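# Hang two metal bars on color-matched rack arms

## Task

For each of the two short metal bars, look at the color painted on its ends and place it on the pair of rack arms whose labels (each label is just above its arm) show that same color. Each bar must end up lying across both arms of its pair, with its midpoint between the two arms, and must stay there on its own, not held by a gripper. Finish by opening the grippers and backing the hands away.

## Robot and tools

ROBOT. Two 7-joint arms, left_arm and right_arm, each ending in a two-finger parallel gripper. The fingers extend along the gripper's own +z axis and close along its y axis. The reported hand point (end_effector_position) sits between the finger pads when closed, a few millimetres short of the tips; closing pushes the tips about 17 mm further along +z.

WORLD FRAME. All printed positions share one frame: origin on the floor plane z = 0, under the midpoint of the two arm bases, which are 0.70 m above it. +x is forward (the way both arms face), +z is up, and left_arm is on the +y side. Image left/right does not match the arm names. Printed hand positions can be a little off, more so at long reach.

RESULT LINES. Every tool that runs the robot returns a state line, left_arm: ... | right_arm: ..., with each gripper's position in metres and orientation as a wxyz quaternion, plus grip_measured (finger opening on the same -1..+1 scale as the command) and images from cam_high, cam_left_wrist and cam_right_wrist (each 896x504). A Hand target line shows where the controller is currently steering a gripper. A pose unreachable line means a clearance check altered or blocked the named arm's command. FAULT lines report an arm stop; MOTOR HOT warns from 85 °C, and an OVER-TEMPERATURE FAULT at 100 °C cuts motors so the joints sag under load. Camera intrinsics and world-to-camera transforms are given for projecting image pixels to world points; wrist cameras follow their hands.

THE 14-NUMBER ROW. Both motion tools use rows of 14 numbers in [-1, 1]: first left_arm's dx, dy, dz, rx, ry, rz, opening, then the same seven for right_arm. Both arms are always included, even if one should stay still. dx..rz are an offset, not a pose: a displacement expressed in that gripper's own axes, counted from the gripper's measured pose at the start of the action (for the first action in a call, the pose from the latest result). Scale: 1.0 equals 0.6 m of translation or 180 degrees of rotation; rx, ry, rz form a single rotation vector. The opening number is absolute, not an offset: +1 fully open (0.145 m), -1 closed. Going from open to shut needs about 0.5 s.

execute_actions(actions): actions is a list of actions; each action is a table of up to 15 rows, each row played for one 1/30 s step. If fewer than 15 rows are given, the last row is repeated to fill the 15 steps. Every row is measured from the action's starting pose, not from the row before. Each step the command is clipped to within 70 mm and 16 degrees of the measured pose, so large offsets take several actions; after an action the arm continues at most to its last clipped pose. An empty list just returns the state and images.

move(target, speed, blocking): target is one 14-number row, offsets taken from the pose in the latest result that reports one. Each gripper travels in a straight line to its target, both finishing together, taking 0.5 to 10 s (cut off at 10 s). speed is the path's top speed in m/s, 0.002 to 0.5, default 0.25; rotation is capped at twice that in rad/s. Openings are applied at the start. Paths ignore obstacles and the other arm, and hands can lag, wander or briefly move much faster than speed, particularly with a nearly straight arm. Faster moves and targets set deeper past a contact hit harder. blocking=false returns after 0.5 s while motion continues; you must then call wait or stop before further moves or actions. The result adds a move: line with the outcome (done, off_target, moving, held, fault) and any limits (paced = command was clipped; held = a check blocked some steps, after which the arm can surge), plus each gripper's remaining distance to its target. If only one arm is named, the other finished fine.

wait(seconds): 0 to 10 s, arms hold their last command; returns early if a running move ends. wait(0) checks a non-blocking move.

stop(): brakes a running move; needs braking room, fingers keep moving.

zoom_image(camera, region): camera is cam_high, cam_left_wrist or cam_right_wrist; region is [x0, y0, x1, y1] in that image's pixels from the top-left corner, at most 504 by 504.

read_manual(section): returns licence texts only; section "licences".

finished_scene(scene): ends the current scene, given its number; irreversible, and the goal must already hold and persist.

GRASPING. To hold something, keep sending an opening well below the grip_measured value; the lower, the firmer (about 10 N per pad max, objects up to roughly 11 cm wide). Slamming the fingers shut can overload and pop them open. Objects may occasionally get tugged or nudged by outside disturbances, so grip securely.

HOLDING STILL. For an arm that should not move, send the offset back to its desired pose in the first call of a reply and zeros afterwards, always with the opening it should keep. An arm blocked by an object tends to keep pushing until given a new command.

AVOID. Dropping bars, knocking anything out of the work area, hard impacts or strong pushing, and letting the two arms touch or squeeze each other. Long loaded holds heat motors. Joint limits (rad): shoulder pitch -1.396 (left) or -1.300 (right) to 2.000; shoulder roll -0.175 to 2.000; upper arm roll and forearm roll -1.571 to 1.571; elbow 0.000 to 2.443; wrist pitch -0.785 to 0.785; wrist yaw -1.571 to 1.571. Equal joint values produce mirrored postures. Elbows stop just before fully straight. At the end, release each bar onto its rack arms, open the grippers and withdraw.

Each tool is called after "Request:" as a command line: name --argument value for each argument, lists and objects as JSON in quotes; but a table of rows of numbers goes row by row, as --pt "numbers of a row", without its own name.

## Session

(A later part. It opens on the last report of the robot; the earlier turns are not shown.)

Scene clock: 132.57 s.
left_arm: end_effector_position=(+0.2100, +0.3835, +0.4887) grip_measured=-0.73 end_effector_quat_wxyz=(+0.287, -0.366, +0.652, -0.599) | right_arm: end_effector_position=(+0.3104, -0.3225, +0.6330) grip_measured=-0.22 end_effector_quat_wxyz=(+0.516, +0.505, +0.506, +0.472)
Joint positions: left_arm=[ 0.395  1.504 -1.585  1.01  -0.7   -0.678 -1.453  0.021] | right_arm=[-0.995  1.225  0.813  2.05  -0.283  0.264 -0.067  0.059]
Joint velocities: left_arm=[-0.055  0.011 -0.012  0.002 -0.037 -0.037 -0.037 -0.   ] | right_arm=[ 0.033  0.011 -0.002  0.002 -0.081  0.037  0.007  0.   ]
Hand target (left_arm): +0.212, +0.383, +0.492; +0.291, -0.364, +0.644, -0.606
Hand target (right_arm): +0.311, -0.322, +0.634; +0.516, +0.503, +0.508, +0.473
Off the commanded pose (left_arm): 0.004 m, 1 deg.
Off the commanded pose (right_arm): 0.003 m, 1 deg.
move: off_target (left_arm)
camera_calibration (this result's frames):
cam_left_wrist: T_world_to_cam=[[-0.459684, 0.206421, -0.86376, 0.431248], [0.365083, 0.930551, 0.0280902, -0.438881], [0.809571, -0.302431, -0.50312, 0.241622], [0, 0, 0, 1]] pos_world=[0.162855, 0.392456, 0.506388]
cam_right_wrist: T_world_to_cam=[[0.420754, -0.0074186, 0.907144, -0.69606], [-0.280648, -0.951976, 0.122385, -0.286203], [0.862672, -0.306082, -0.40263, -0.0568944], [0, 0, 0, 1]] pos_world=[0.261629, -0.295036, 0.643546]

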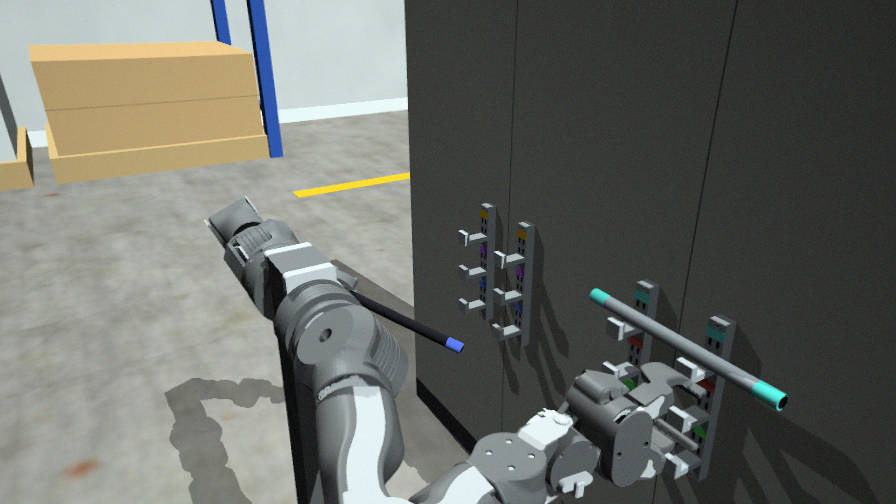

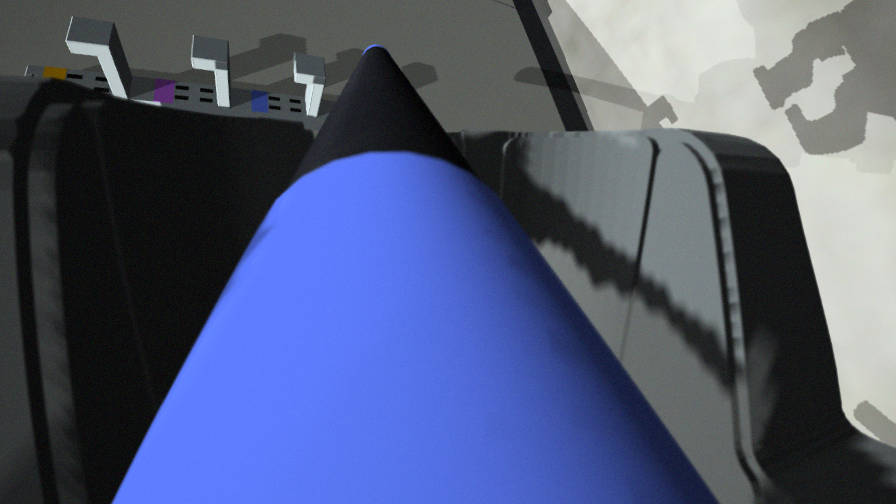

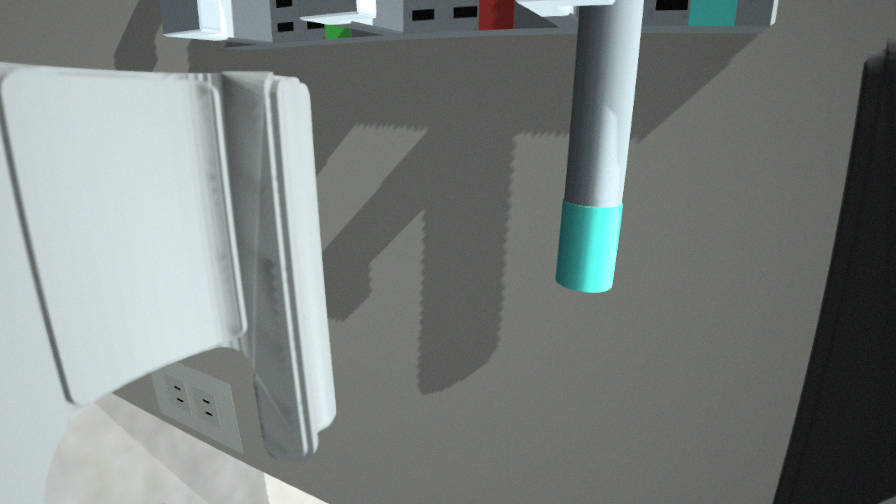

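Request:
move --target '[0.148,-0.015,0.013,0,0,0,-1, 0.2,-0.29,-0.15,0,0,0,-0.1]' --speed 0.1

Request:
move --target '[0,0,0,0,0,0,-1, 0.25,0,0,0,0.172,0,-0.1]' --speed 0.1

Scene clock: 136.77 s.
left_arm: end_effector_position=(+0.1665, +0.3053, +0.5011) grip_measured=-0.73 end_effector_quat_wxyz=(+0.286, -0.368, +0.652, -0.599) | right_arm: end_effector_position=(+0.2201, -0.2123, +0.4559) grip_measured=-0.10 end_effector_quat_wxyz=(+0.518, +0.511, +0.503, +0.466)
Joint positions: left_arm=[ 0.201  1.726 -1.585  1.603 -0.603 -0.275 -1.366  0.021] | right_arm=[-0.642  0.777 -0.381  1.927 -0.867  0.589 -0.606  0.068]
Joint velocities: left_arm=[-0.165  0.011  0.002  0.012 -0.066 -0.022  0.037 -0.   ] | right_arm=[ 0.033 -0.033 -0.027  0.002 -0.037 -0.051  0.037  0.   ]
Hand target (left_arm): +0.167, +0.307, +0.502; +0.289, -0.368, +0.651, -0.598
Hand target (right_arm): +0.221, -0.213, +0.457; +0.521, +0.508, +0.502, +0.468
Off the commanded pose (left_arm): 0.002 m, 0 deg.
Off the commanded pose (right_arm): 0.006 m, 1 deg.
joint sent to its limit (left arm) — the command would take joint 3 (upper arm roll) past its lower limit, so that joint was sent only as far as its limit.
move: off_target (right_arm)
camera_calibration (this result's frames):
cam_left_wrist: T_world_to_cam=[[-0.463329, 0.204204, -0.862338, 0.438711], [0.365082, 0.93066, 0.0242273, -0.348708], [0.807491, -0.303599, -0.505753, 0.261531], [0, 0, 0, 1]] pos_world=[0.11939, 0.314343, 0.519035]
cam_right_wrist: T_world_to_cam=[[0.427152, -0.0143629, 0.904066, -0.498138], [-0.294513, -0.947556, 0.124098, -0.181752], [0.85487, -0.319268, -0.408981, -0.0147571], [0, 0, 0, 1]] pos_world=[0.171868, -0.184087, 0.466869]

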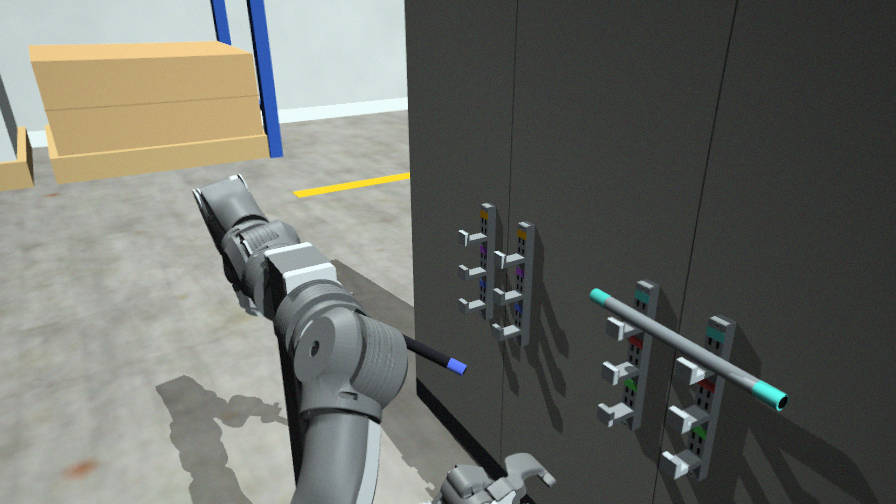

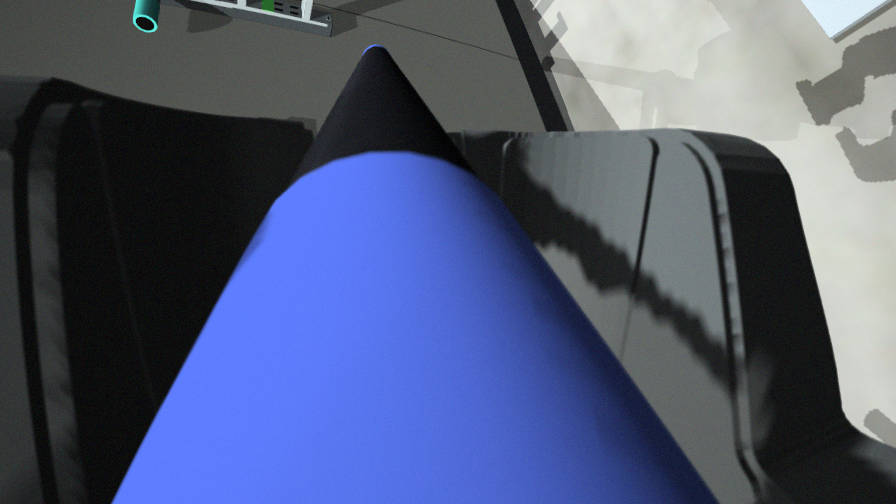

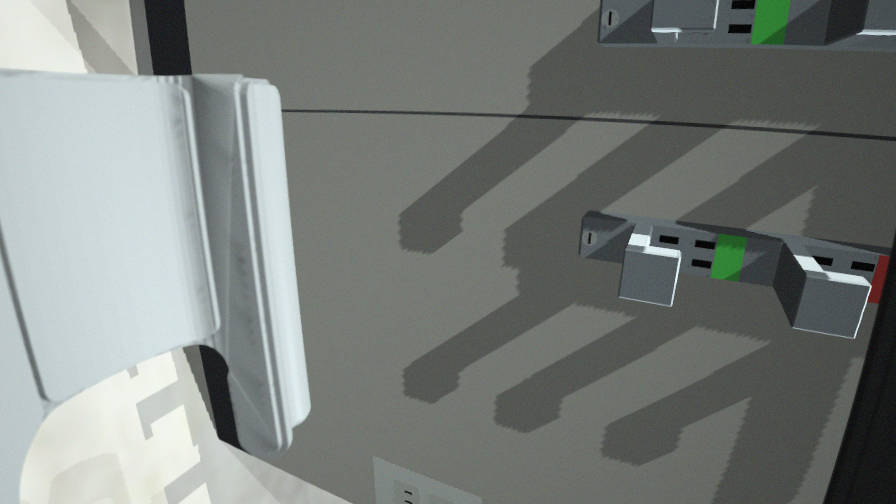

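Scene clock: 139.73 s.
left_arm: end_effector_position=(+0.1664, +0.3053, +0.5007) grip_measured=-0.73 end_effector_quat_wxyz=(+0.285, -0.368, +0.653, -0.598) | right_arm: end_effector_position=(+0.2280, -0.0641, +0.4502) grip_measured=-0.10 end_effector_quat_wxyz=(+0.365, +0.372, +0.618, +0.588)
Joint positions: left_arm=[ 0.201  1.726 -1.585  1.603 -0.604 -0.275 -1.363  0.021] | right_arm=[-0.174  0.751 -0.929  1.891 -1.083  0.477 -0.397  0.068]
Joint velocities: left_arm=[ 0.011  0.011 -0.007 -0.012 -0.066 -0.066  0.007 -0.   ] | right_arm=[-0.055  0.011 -0.002 -0.007 -0.066 -0.037 -0.081 -0.   ]
Hand target (left_arm): +0.166, +0.305, +0.501; +0.286, -0.367, +0.652, -0.599
Hand target (right_arm): +0.228, -0.064, +0.448; +0.363, +0.372, +0.621, +0.586
Off the commanded pose (left_arm): 0.000 m, 0 deg.
Off the commanded pose (right_arm): 0.002 m, 1 deg.
move: done
camera_calibration (this result's frames):
cam_left_wrist: T_world_to_cam=[[-0.465145, 0.205826, -0.860974, 0.437416], [0.365651, 0.930419, 0.0248828, -0.348973], [0.806188, -0.303242, -0.50804, 0.262624], [0, 0, 0, 1]] pos_world=[0.11934, 0.314298, 0.51871]
cam_right_wrist: T_world_to_cam=[[0.398501, 0.184106, 0.8985, -0.472424], [0.228849, -0.96862, 0.0969749, -0.14674], [0.888158, 0.166976, -0.428129, 0.0556069], [0, 0, 0, 1]] pos_world=[0.172455, -0.0644438, 0.46251]

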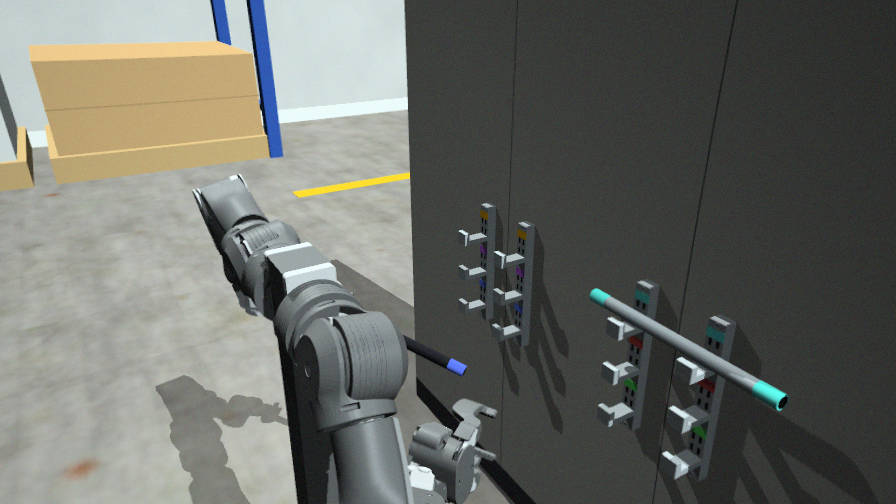

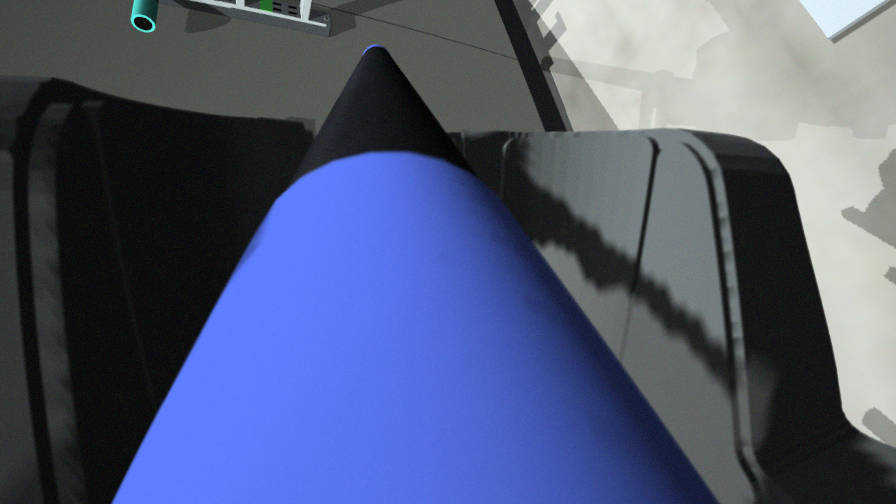

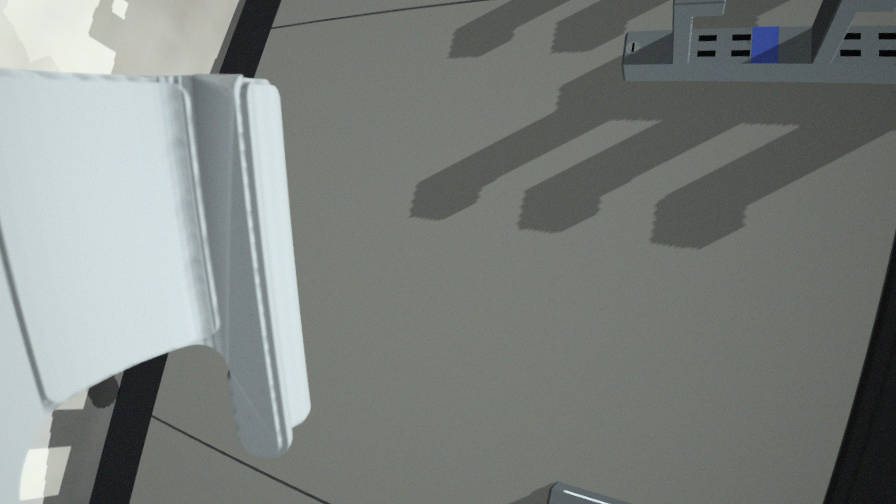

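Request:
move --target '[0,0,0,0,0,0,-1, 0.198,0.018,0.08,0,0,0,-0.1]' --speed 0.07

Scene clock: 142.40 s.
left_arm: end_effector_position=(+0.1663, +0.3053, +0.5003) grip_measured=-0.73 end_effector_quat_wxyz=(+0.285, -0.368, +0.653, -0.597) | right_arm: end_effector_position=(+0.2150, +0.0630, +0.4563) grip_measured=-0.10 end_effector_quat_wxyz=(+0.362, +0.375, +0.616, +0.591)
Joint positions: left_arm=[ 0.201  1.726 -1.585  1.603 -0.604 -0.275 -1.36   0.021] | right_arm=[-0.05   0.258 -1.183  1.724 -1.432  0.712 -0.096  0.068]
Joint velocities: left_arm=[-0.011  0.077  0.012 -0.017 -0.022 -0.007 -0.066  0.   ] | right_arm=[ 0.055  0.055 -0.017 -0.002 -0.037 -0.081 -0.007 -0.   ]
Hand target (left_arm): +0.166, +0.305, +0.501; +0.285, -0.368, +0.653, -0.598
Hand target (right_arm): +0.216, +0.062, +0.455; +0.363, +0.376, +0.618, +0.587
Off the commanded pose (left_arm): 0.000 m, 0 deg.
Off the commanded pose (right_arm): 0.002 m, 1 deg.
move: done
camera_calibration (this result's frames):
cam_left_wrist: T_world_to_cam=[[-0.466993, 0.207213, -0.85964, 0.436231], [0.365875, 0.930315, 0.0254895, -0.349255], [0.805017, -0.302617, -0.510265, 0.263572], [0, 0, 0, 1]] pos_world=[0.11932, 0.314286, 0.518395]
cam_right_wrist: T_world_to_cam=[[0.4026, 0.174957, 0.898501, -0.496427], [0.229524, -0.969502, 0.0859381, -0.0162815], [0.886133, 0.171628, -0.430478, 0.049755], [0, 0, 0, 1]] pos_world=[0.159509, 0.0625294, 0.468858]

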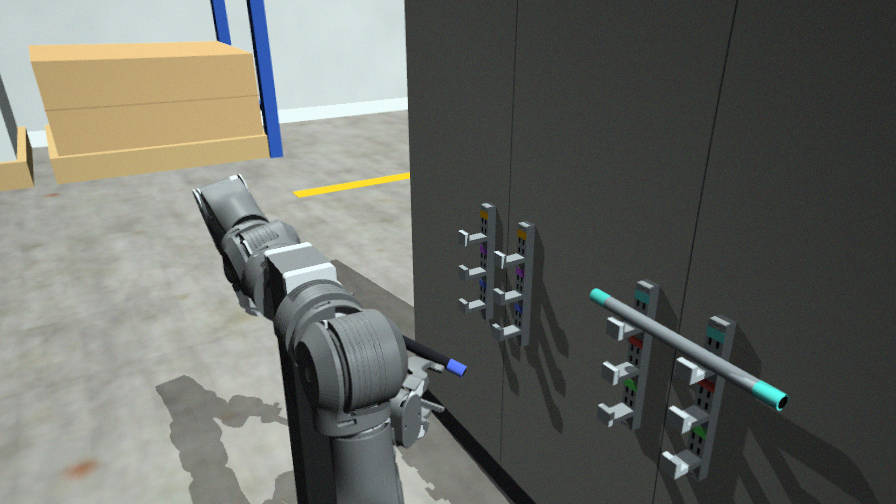

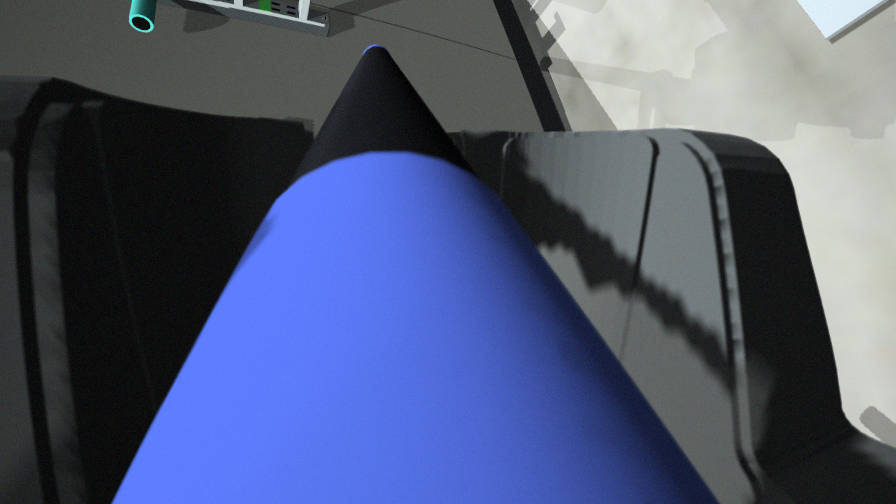

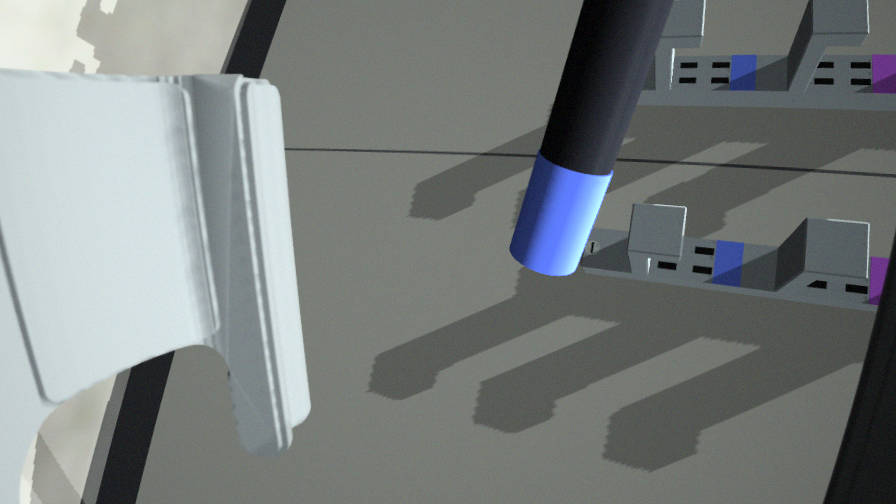

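Request:
move --target '[0,0,0,0,0,0,-1, 0.05,-0.008,0.06,0,0,0,-0.1]' --speed 0.05

Scene clock: 144.73 s.
left_arm: end_effector_position=(+0.1662, +0.3053, +0.4998) grip_measured=-0.73 end_effector_quat_wxyz=(+0.284, -0.368, +0.654, -0.596) | right_arm: end_effector_position=(+0.2410, +0.0999, +0.4496) grip_measured=-0.10 end_effector_quat_wxyz=(+0.373, +0.372, +0.615, +0.586)
Joint positions: left_arm=[ 0.201  1.726 -1.585  1.603 -0.604 -0.275 -1.358  0.021] | right_arm=[ 0.064  0.077 -1.199  1.508 -1.414  0.726 -0.095  0.068]
Joint velocities: left_arm=[-0.077 -0.055 -0.007 -0.002 -0.095 -0.022 -0.095  0.   ] | right_arm=[ 0.055  0.055 -0.012  0.002 -0.022 -0.037 -0.051 -0.   ]
Hand target (left_arm): +0.166, +0.305, +0.500; +0.285, -0.368, +0.653, -0.597
Hand target (right_arm): +0.233, +0.106, +0.449; +0.361, +0.376, +0.616, +0.590
Off the commanded pose (left_arm): 0.000 m, 0 deg.
Off the commanded pose (right_arm): 0.010 m, 1 deg.
move: off_target (right_arm)
camera_calibration (this result's frames):
cam_left_wrist: T_world_to_cam=[[-0.468801, 0.208832, -0.858262, 0.43493], [0.366447, 0.930072, 0.0261437, -0.349517], [0.803705, -0.302252, -0.512545, 0.264658], [0, 0, 0, 1]] pos_world=[0.119268, 0.314242, 0.51807]
cam_right_wrist: T_world_to_cam=[[0.390547, 0.183901, 0.902028, -0.50695], [0.215755, -0.970838, 0.104515, 0.00921677], [0.894943, 0.153799, -0.418835, 0.0120076], [0, 0, 0, 1]] pos_world=[0.185253, 0.10033, 0.461349]

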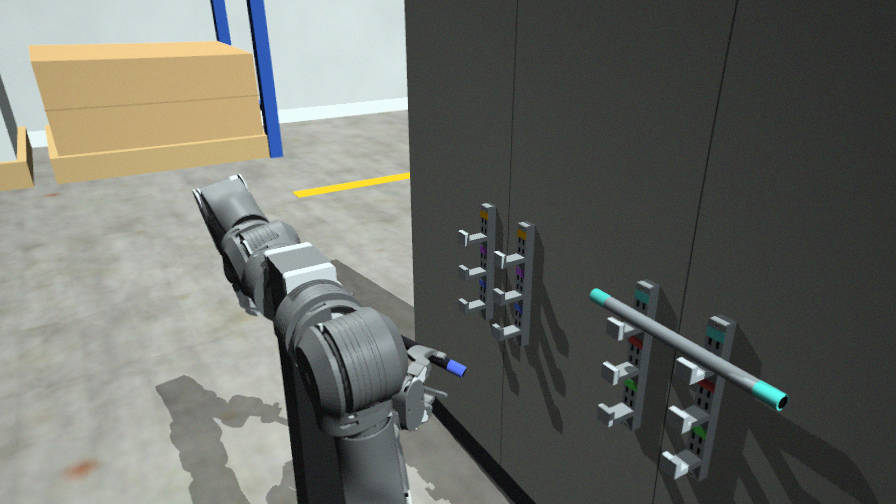

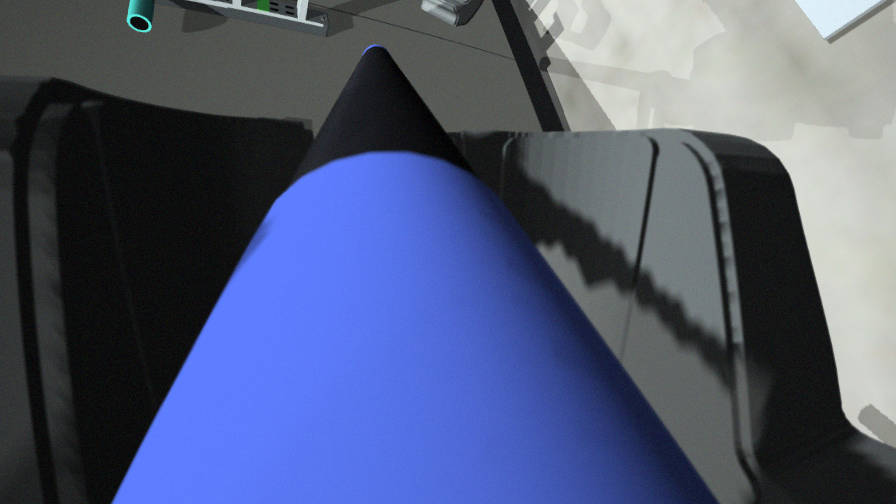

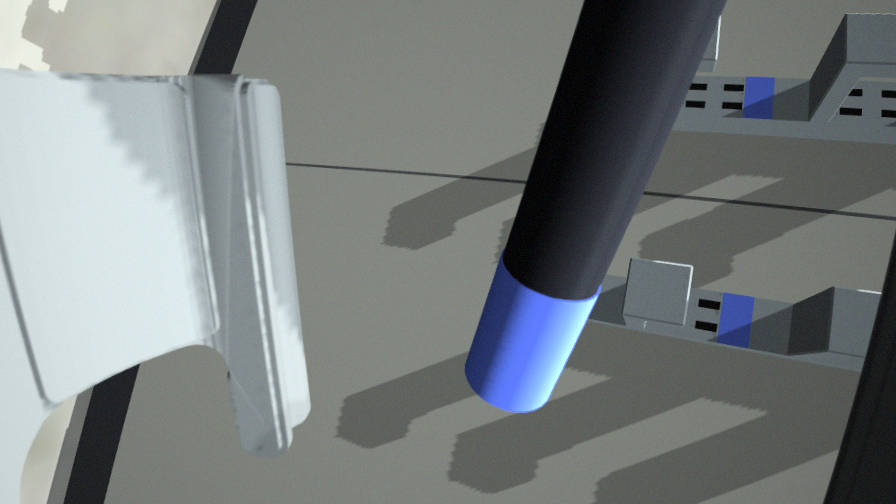

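Request:
move --target '[0.05,0,-0.03,0,0,0,-1, 0,0,0,0,0,0,-0.1]' --speed 0.03

Scene clock: 146.80 s.
left_arm: end_effector_position=(+0.1341, +0.2906, +0.5009) grip_measured=-0.73 end_effector_quat_wxyz=(+0.280, -0.371, +0.658, -0.592) | right_arm: end_effector_position=(+0.2423, +0.0989, +0.4499) grip_measured=-0.10 end_effector_quat_wxyz=(+0.375, +0.371, +0.615, +0.586)
Joint positions: left_arm=[ 0.025  1.761 -1.586  1.7   -0.61  -0.127 -1.455  0.021] | right_arm=[ 0.067  0.08  -1.197  1.508 -1.414  0.726 -0.095  0.068]
Joint velocities: left_arm=[ 0.033 -0.033 -0.012 -0.002 -0.022  0.051 -0.007 -0.   ] | right_arm=[-0.121 -0.011 -0.002  0.002 -0.066  0.007  0.022 -0.   ]
Hand target (left_arm): +0.134, +0.291, +0.504; +0.284, -0.369, +0.655, -0.596
Hand target (right_arm): +0.241, +0.100, +0.450; +0.373, +0.372, +0.615, +0.586
Off the commanded pose (left_arm): 0.003 m, 1 deg.
Off the commanded pose (right_arm): 0.002 m, 0 deg.
joint sent to its limit (left arm) — the command would take joint 3 (upper arm roll) past its lower limit, so that joint was sent only as far as its limit.
move: done
camera_calibration (this result's frames):
cam_left_wrist: T_world_to_cam=[[-0.480044, 0.213763, -0.850801, 0.42019], [0.367661, 0.929593, 0.0261146, -0.32418], [0.796481, -0.300271, -0.524838, 0.29315], [0, 0, 0, 1]] pos_world=[0.0874094, 0.299559, 0.51982]
cam_right_wrist: T_world_to_cam=[[0.388035, 0.185052, 0.902876, -0.507366], [0.213428, -0.971049, 0.107298, 0.00724183], [0.896592, 0.151063, -0.416296, 0.00981549], [0, 0, 0, 1]] pos_world=[0.18653, 0.0994382, 0.461397]

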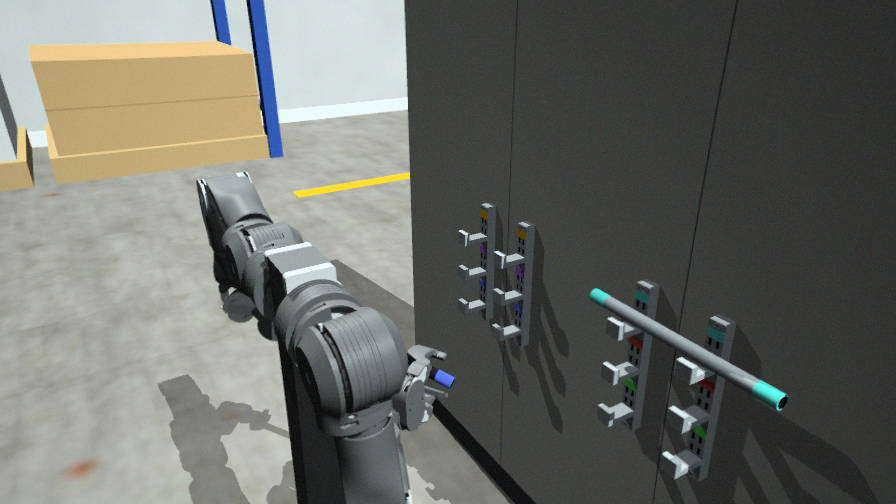

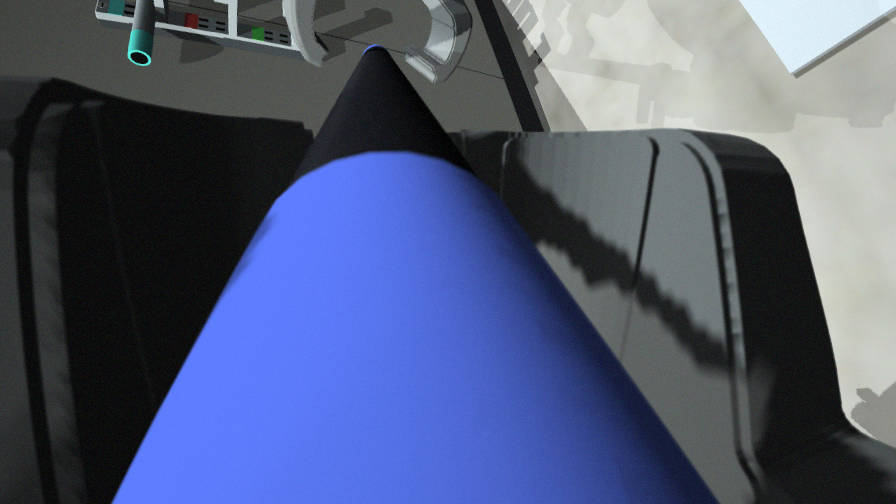

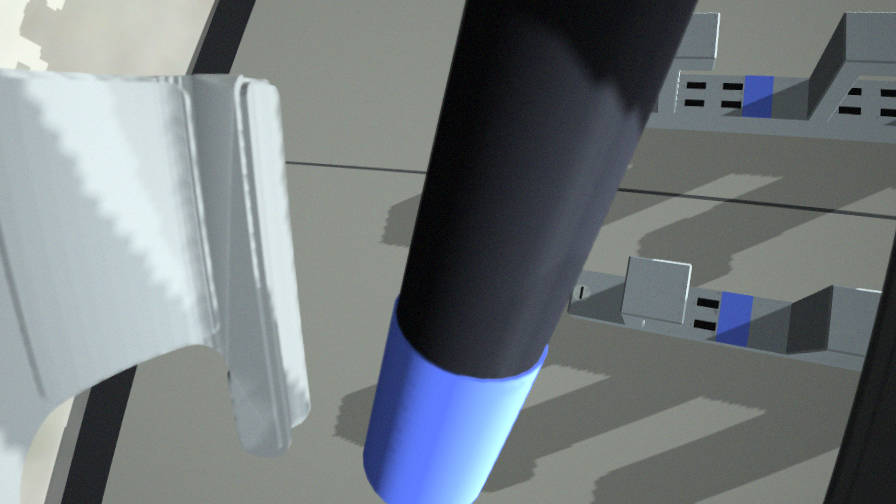

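Request:
move --target '[0,0,0,0,0,0,-1, 0,-0.005,0,0,0,0,-1]' --speed 0.02

Scene clock: 147.80 s.
left_arm: end_effector_position=(+0.1340, +0.2907, +0.5000) grip_measured=-0.73 end_effector_quat_wxyz=(+0.279, -0.372, +0.660, -0.590) | right_arm: end_effector_position=(+0.2425, +0.0988, +0.4484) grip_measured=-0.54 end_effector_quat_wxyz=(+0.373, +0.374, +0.613, +0.588)
Joint positions: left_arm=[ 0.025  1.761 -1.586  1.7   -0.61  -0.127 -1.449  0.02 ] | right_arm=[ 0.068  0.079 -1.197  1.5   -1.396  0.724 -0.112  0.035]
Joint velocities: left_arm=[-0.077 -0.011 -0.002 -0.012  0.022 -0.022 -0.037  0.   ] | right_arm=[-0.033 -0.077 -0.007 -0.012  0.007  0.007  0.051 -0.   ]
Hand target (left_arm): +0.134, +0.291, +0.501; +0.280, -0.371, +0.658, -0.592
Hand target (right_arm): +0.242, +0.099, +0.447; +0.375, +0.371, +0.615, +0.586
Off the commanded pose (left_arm): 0.001 m, 0 deg.
Off the commanded pose (right_arm): 0.002 m, 1 deg.
move: done
camera_calibration (this result's frames):
cam_left_wrist: T_world_to_cam=[[-0.484008, 0.216527, -0.847852, 0.417591], [0.36781, 0.929497, 0.027408, -0.324821], [0.79401, -0.298583, -0.529524, 0.294964], [0, 0, 0, 1]] pos_world=[0.0873857, 0.299572, 0.519148]
cam_right_wrist: T_world_to_cam=[[0.391593, 0.177291, 0.902897, -0.50627], [0.213003, -0.972075, 0.0984933, 0.0114235], [0.895145, 0.15375, -0.418421, 0.0100276], [0, 0, 0, 1]] pos_world=[0.186843, 0.0993197, 0.46018]

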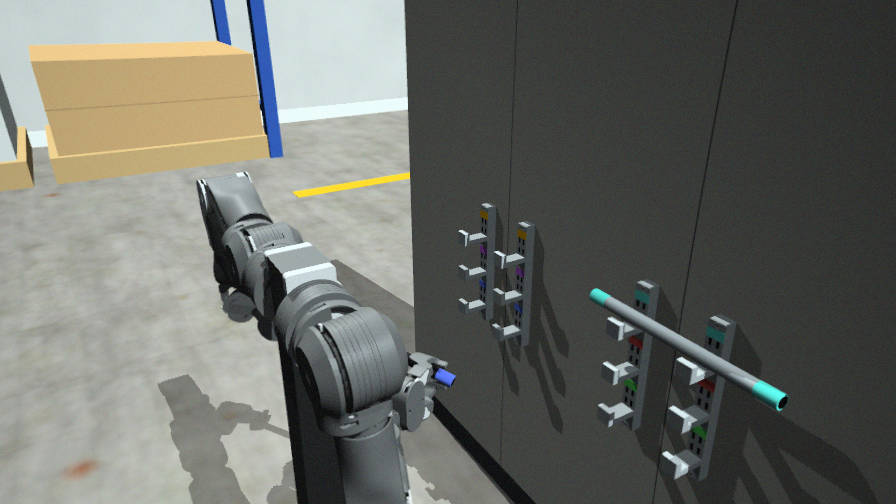

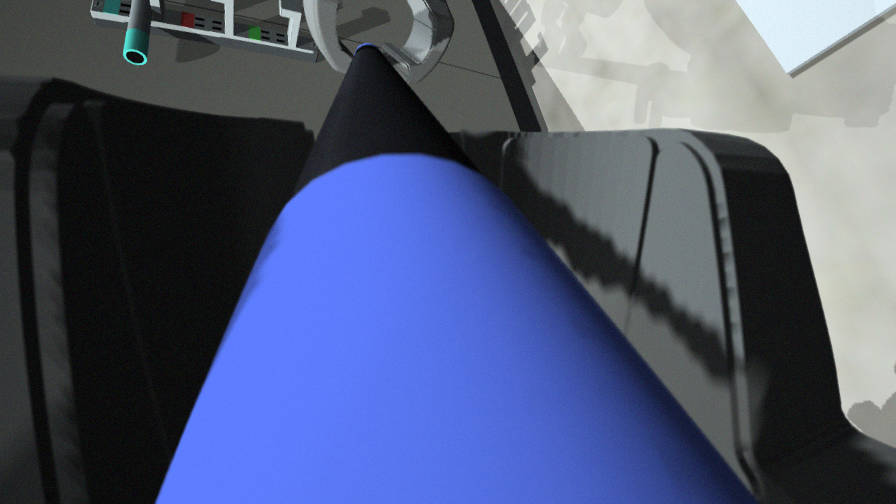

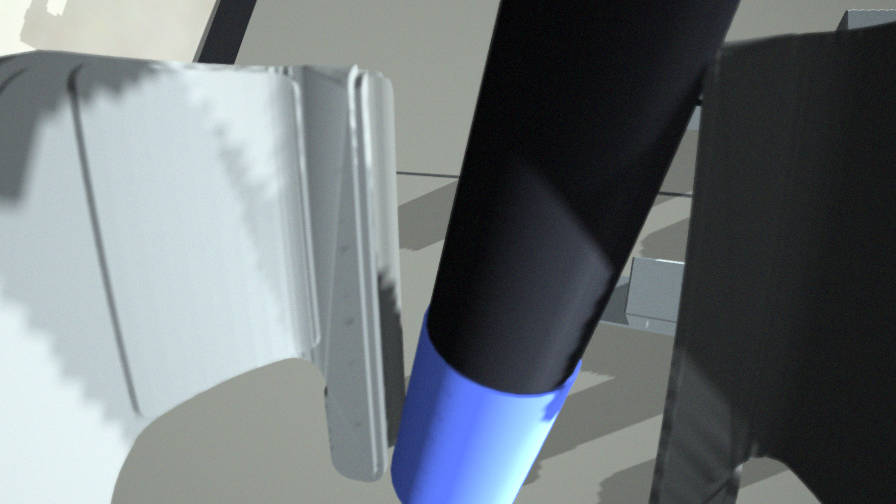

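Request:
move --target '[0,0,0,0,0,0,-1, 0,0,0,0,0,0.07,-1]' --speed 0.05

Scene clock: 154.07 s.
left_arm: end_effector_position=(+0.1333, +0.2888, +0.4981) grip_measured=-0.73 end_effector_quat_wxyz=(+0.275, -0.373, +0.662, -0.590) | right_arm: end_effector_position=(+0.2482, +0.0951, +0.4510) grip_measured=-0.69 end_effector_quat_wxyz=(+0.316, +0.418, +0.573, +0.630)
Joint positions: left_arm=[ 0.026  1.758 -1.586  1.703 -0.615 -0.127 -1.439  0.02 ] | right_arm=[-0.001  0.06  -1.075  1.502 -1.266  0.559 -0.247  0.023]
Joint velocities: left_arm=[ 0.011 -0.055  0.012 -0.002 -0.022  0.007 -0.022 -0.   ] | right_arm=[ 0.055 -0.077  0.037  0.007 -0.022 -0.051 -0.022 -0.001]
Hand target (left_arm): +0.134, +0.291, +0.500; +0.279, -0.372, +0.660, -0.590
Hand target (right_arm): +0.243, +0.098, +0.448; +0.307, +0.439, +0.569, +0.624
Off the commanded pose (left_arm): 0.003 m, 1 deg.
Off the commanded pose (right_arm): 0.007 m, 3 deg.
joint sent to its limit (left arm) — the command would take joint 3 (upper arm roll) past its lower limit, so that joint was sent only as far as its limit.
move: off_target (right_arm)
camera_calibration (this result's frames):
cam_left_wrist: T_world_to_cam=[[-0.489727, 0.219709, -0.843739, 0.413893], [0.373777, 0.927195, 0.0244914, -0.321407], [0.787692, -0.303376, -0.536194, 0.299506], [0, 0, 0, 1]] pos_world=[0.0869107, 0.297934, 0.517683]
cam_right_wrist: T_world_to_cam=[[0.444003, 0.0255127, 0.895662, -0.505417], [0.227803, -0.969964, -0.0852986, 0.0853386], [0.866584, 0.241907, -0.436479, 0.0134238], [0, 0, 0, 1]] pos_world=[0.193334, 0.0924226, 0.465821]

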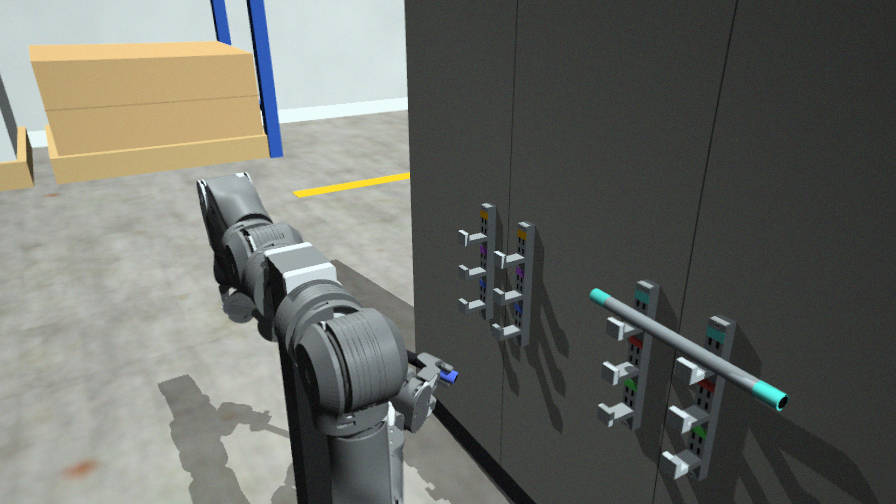

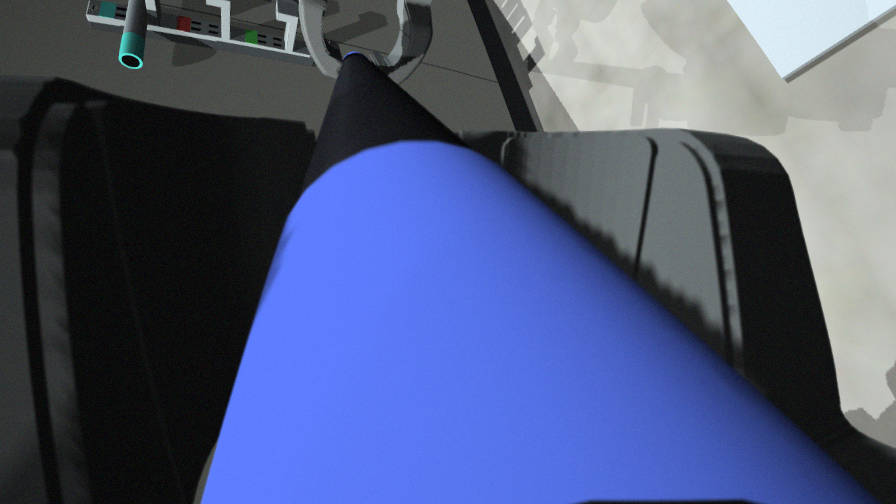

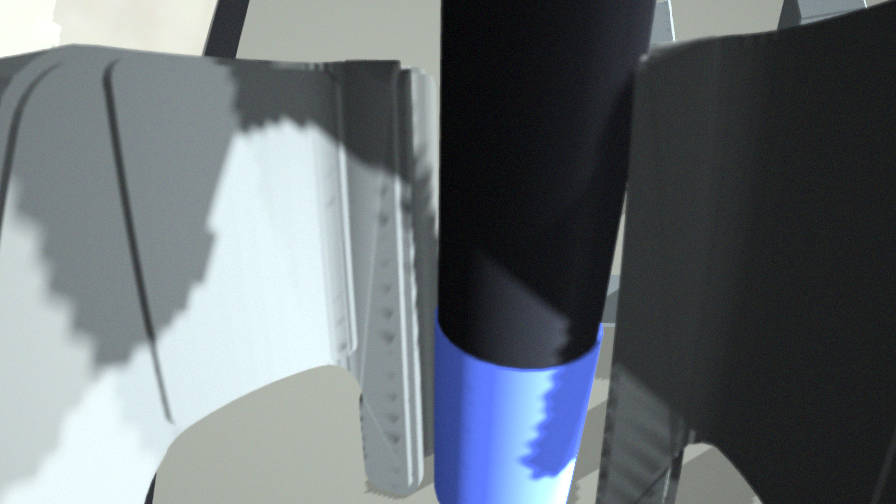

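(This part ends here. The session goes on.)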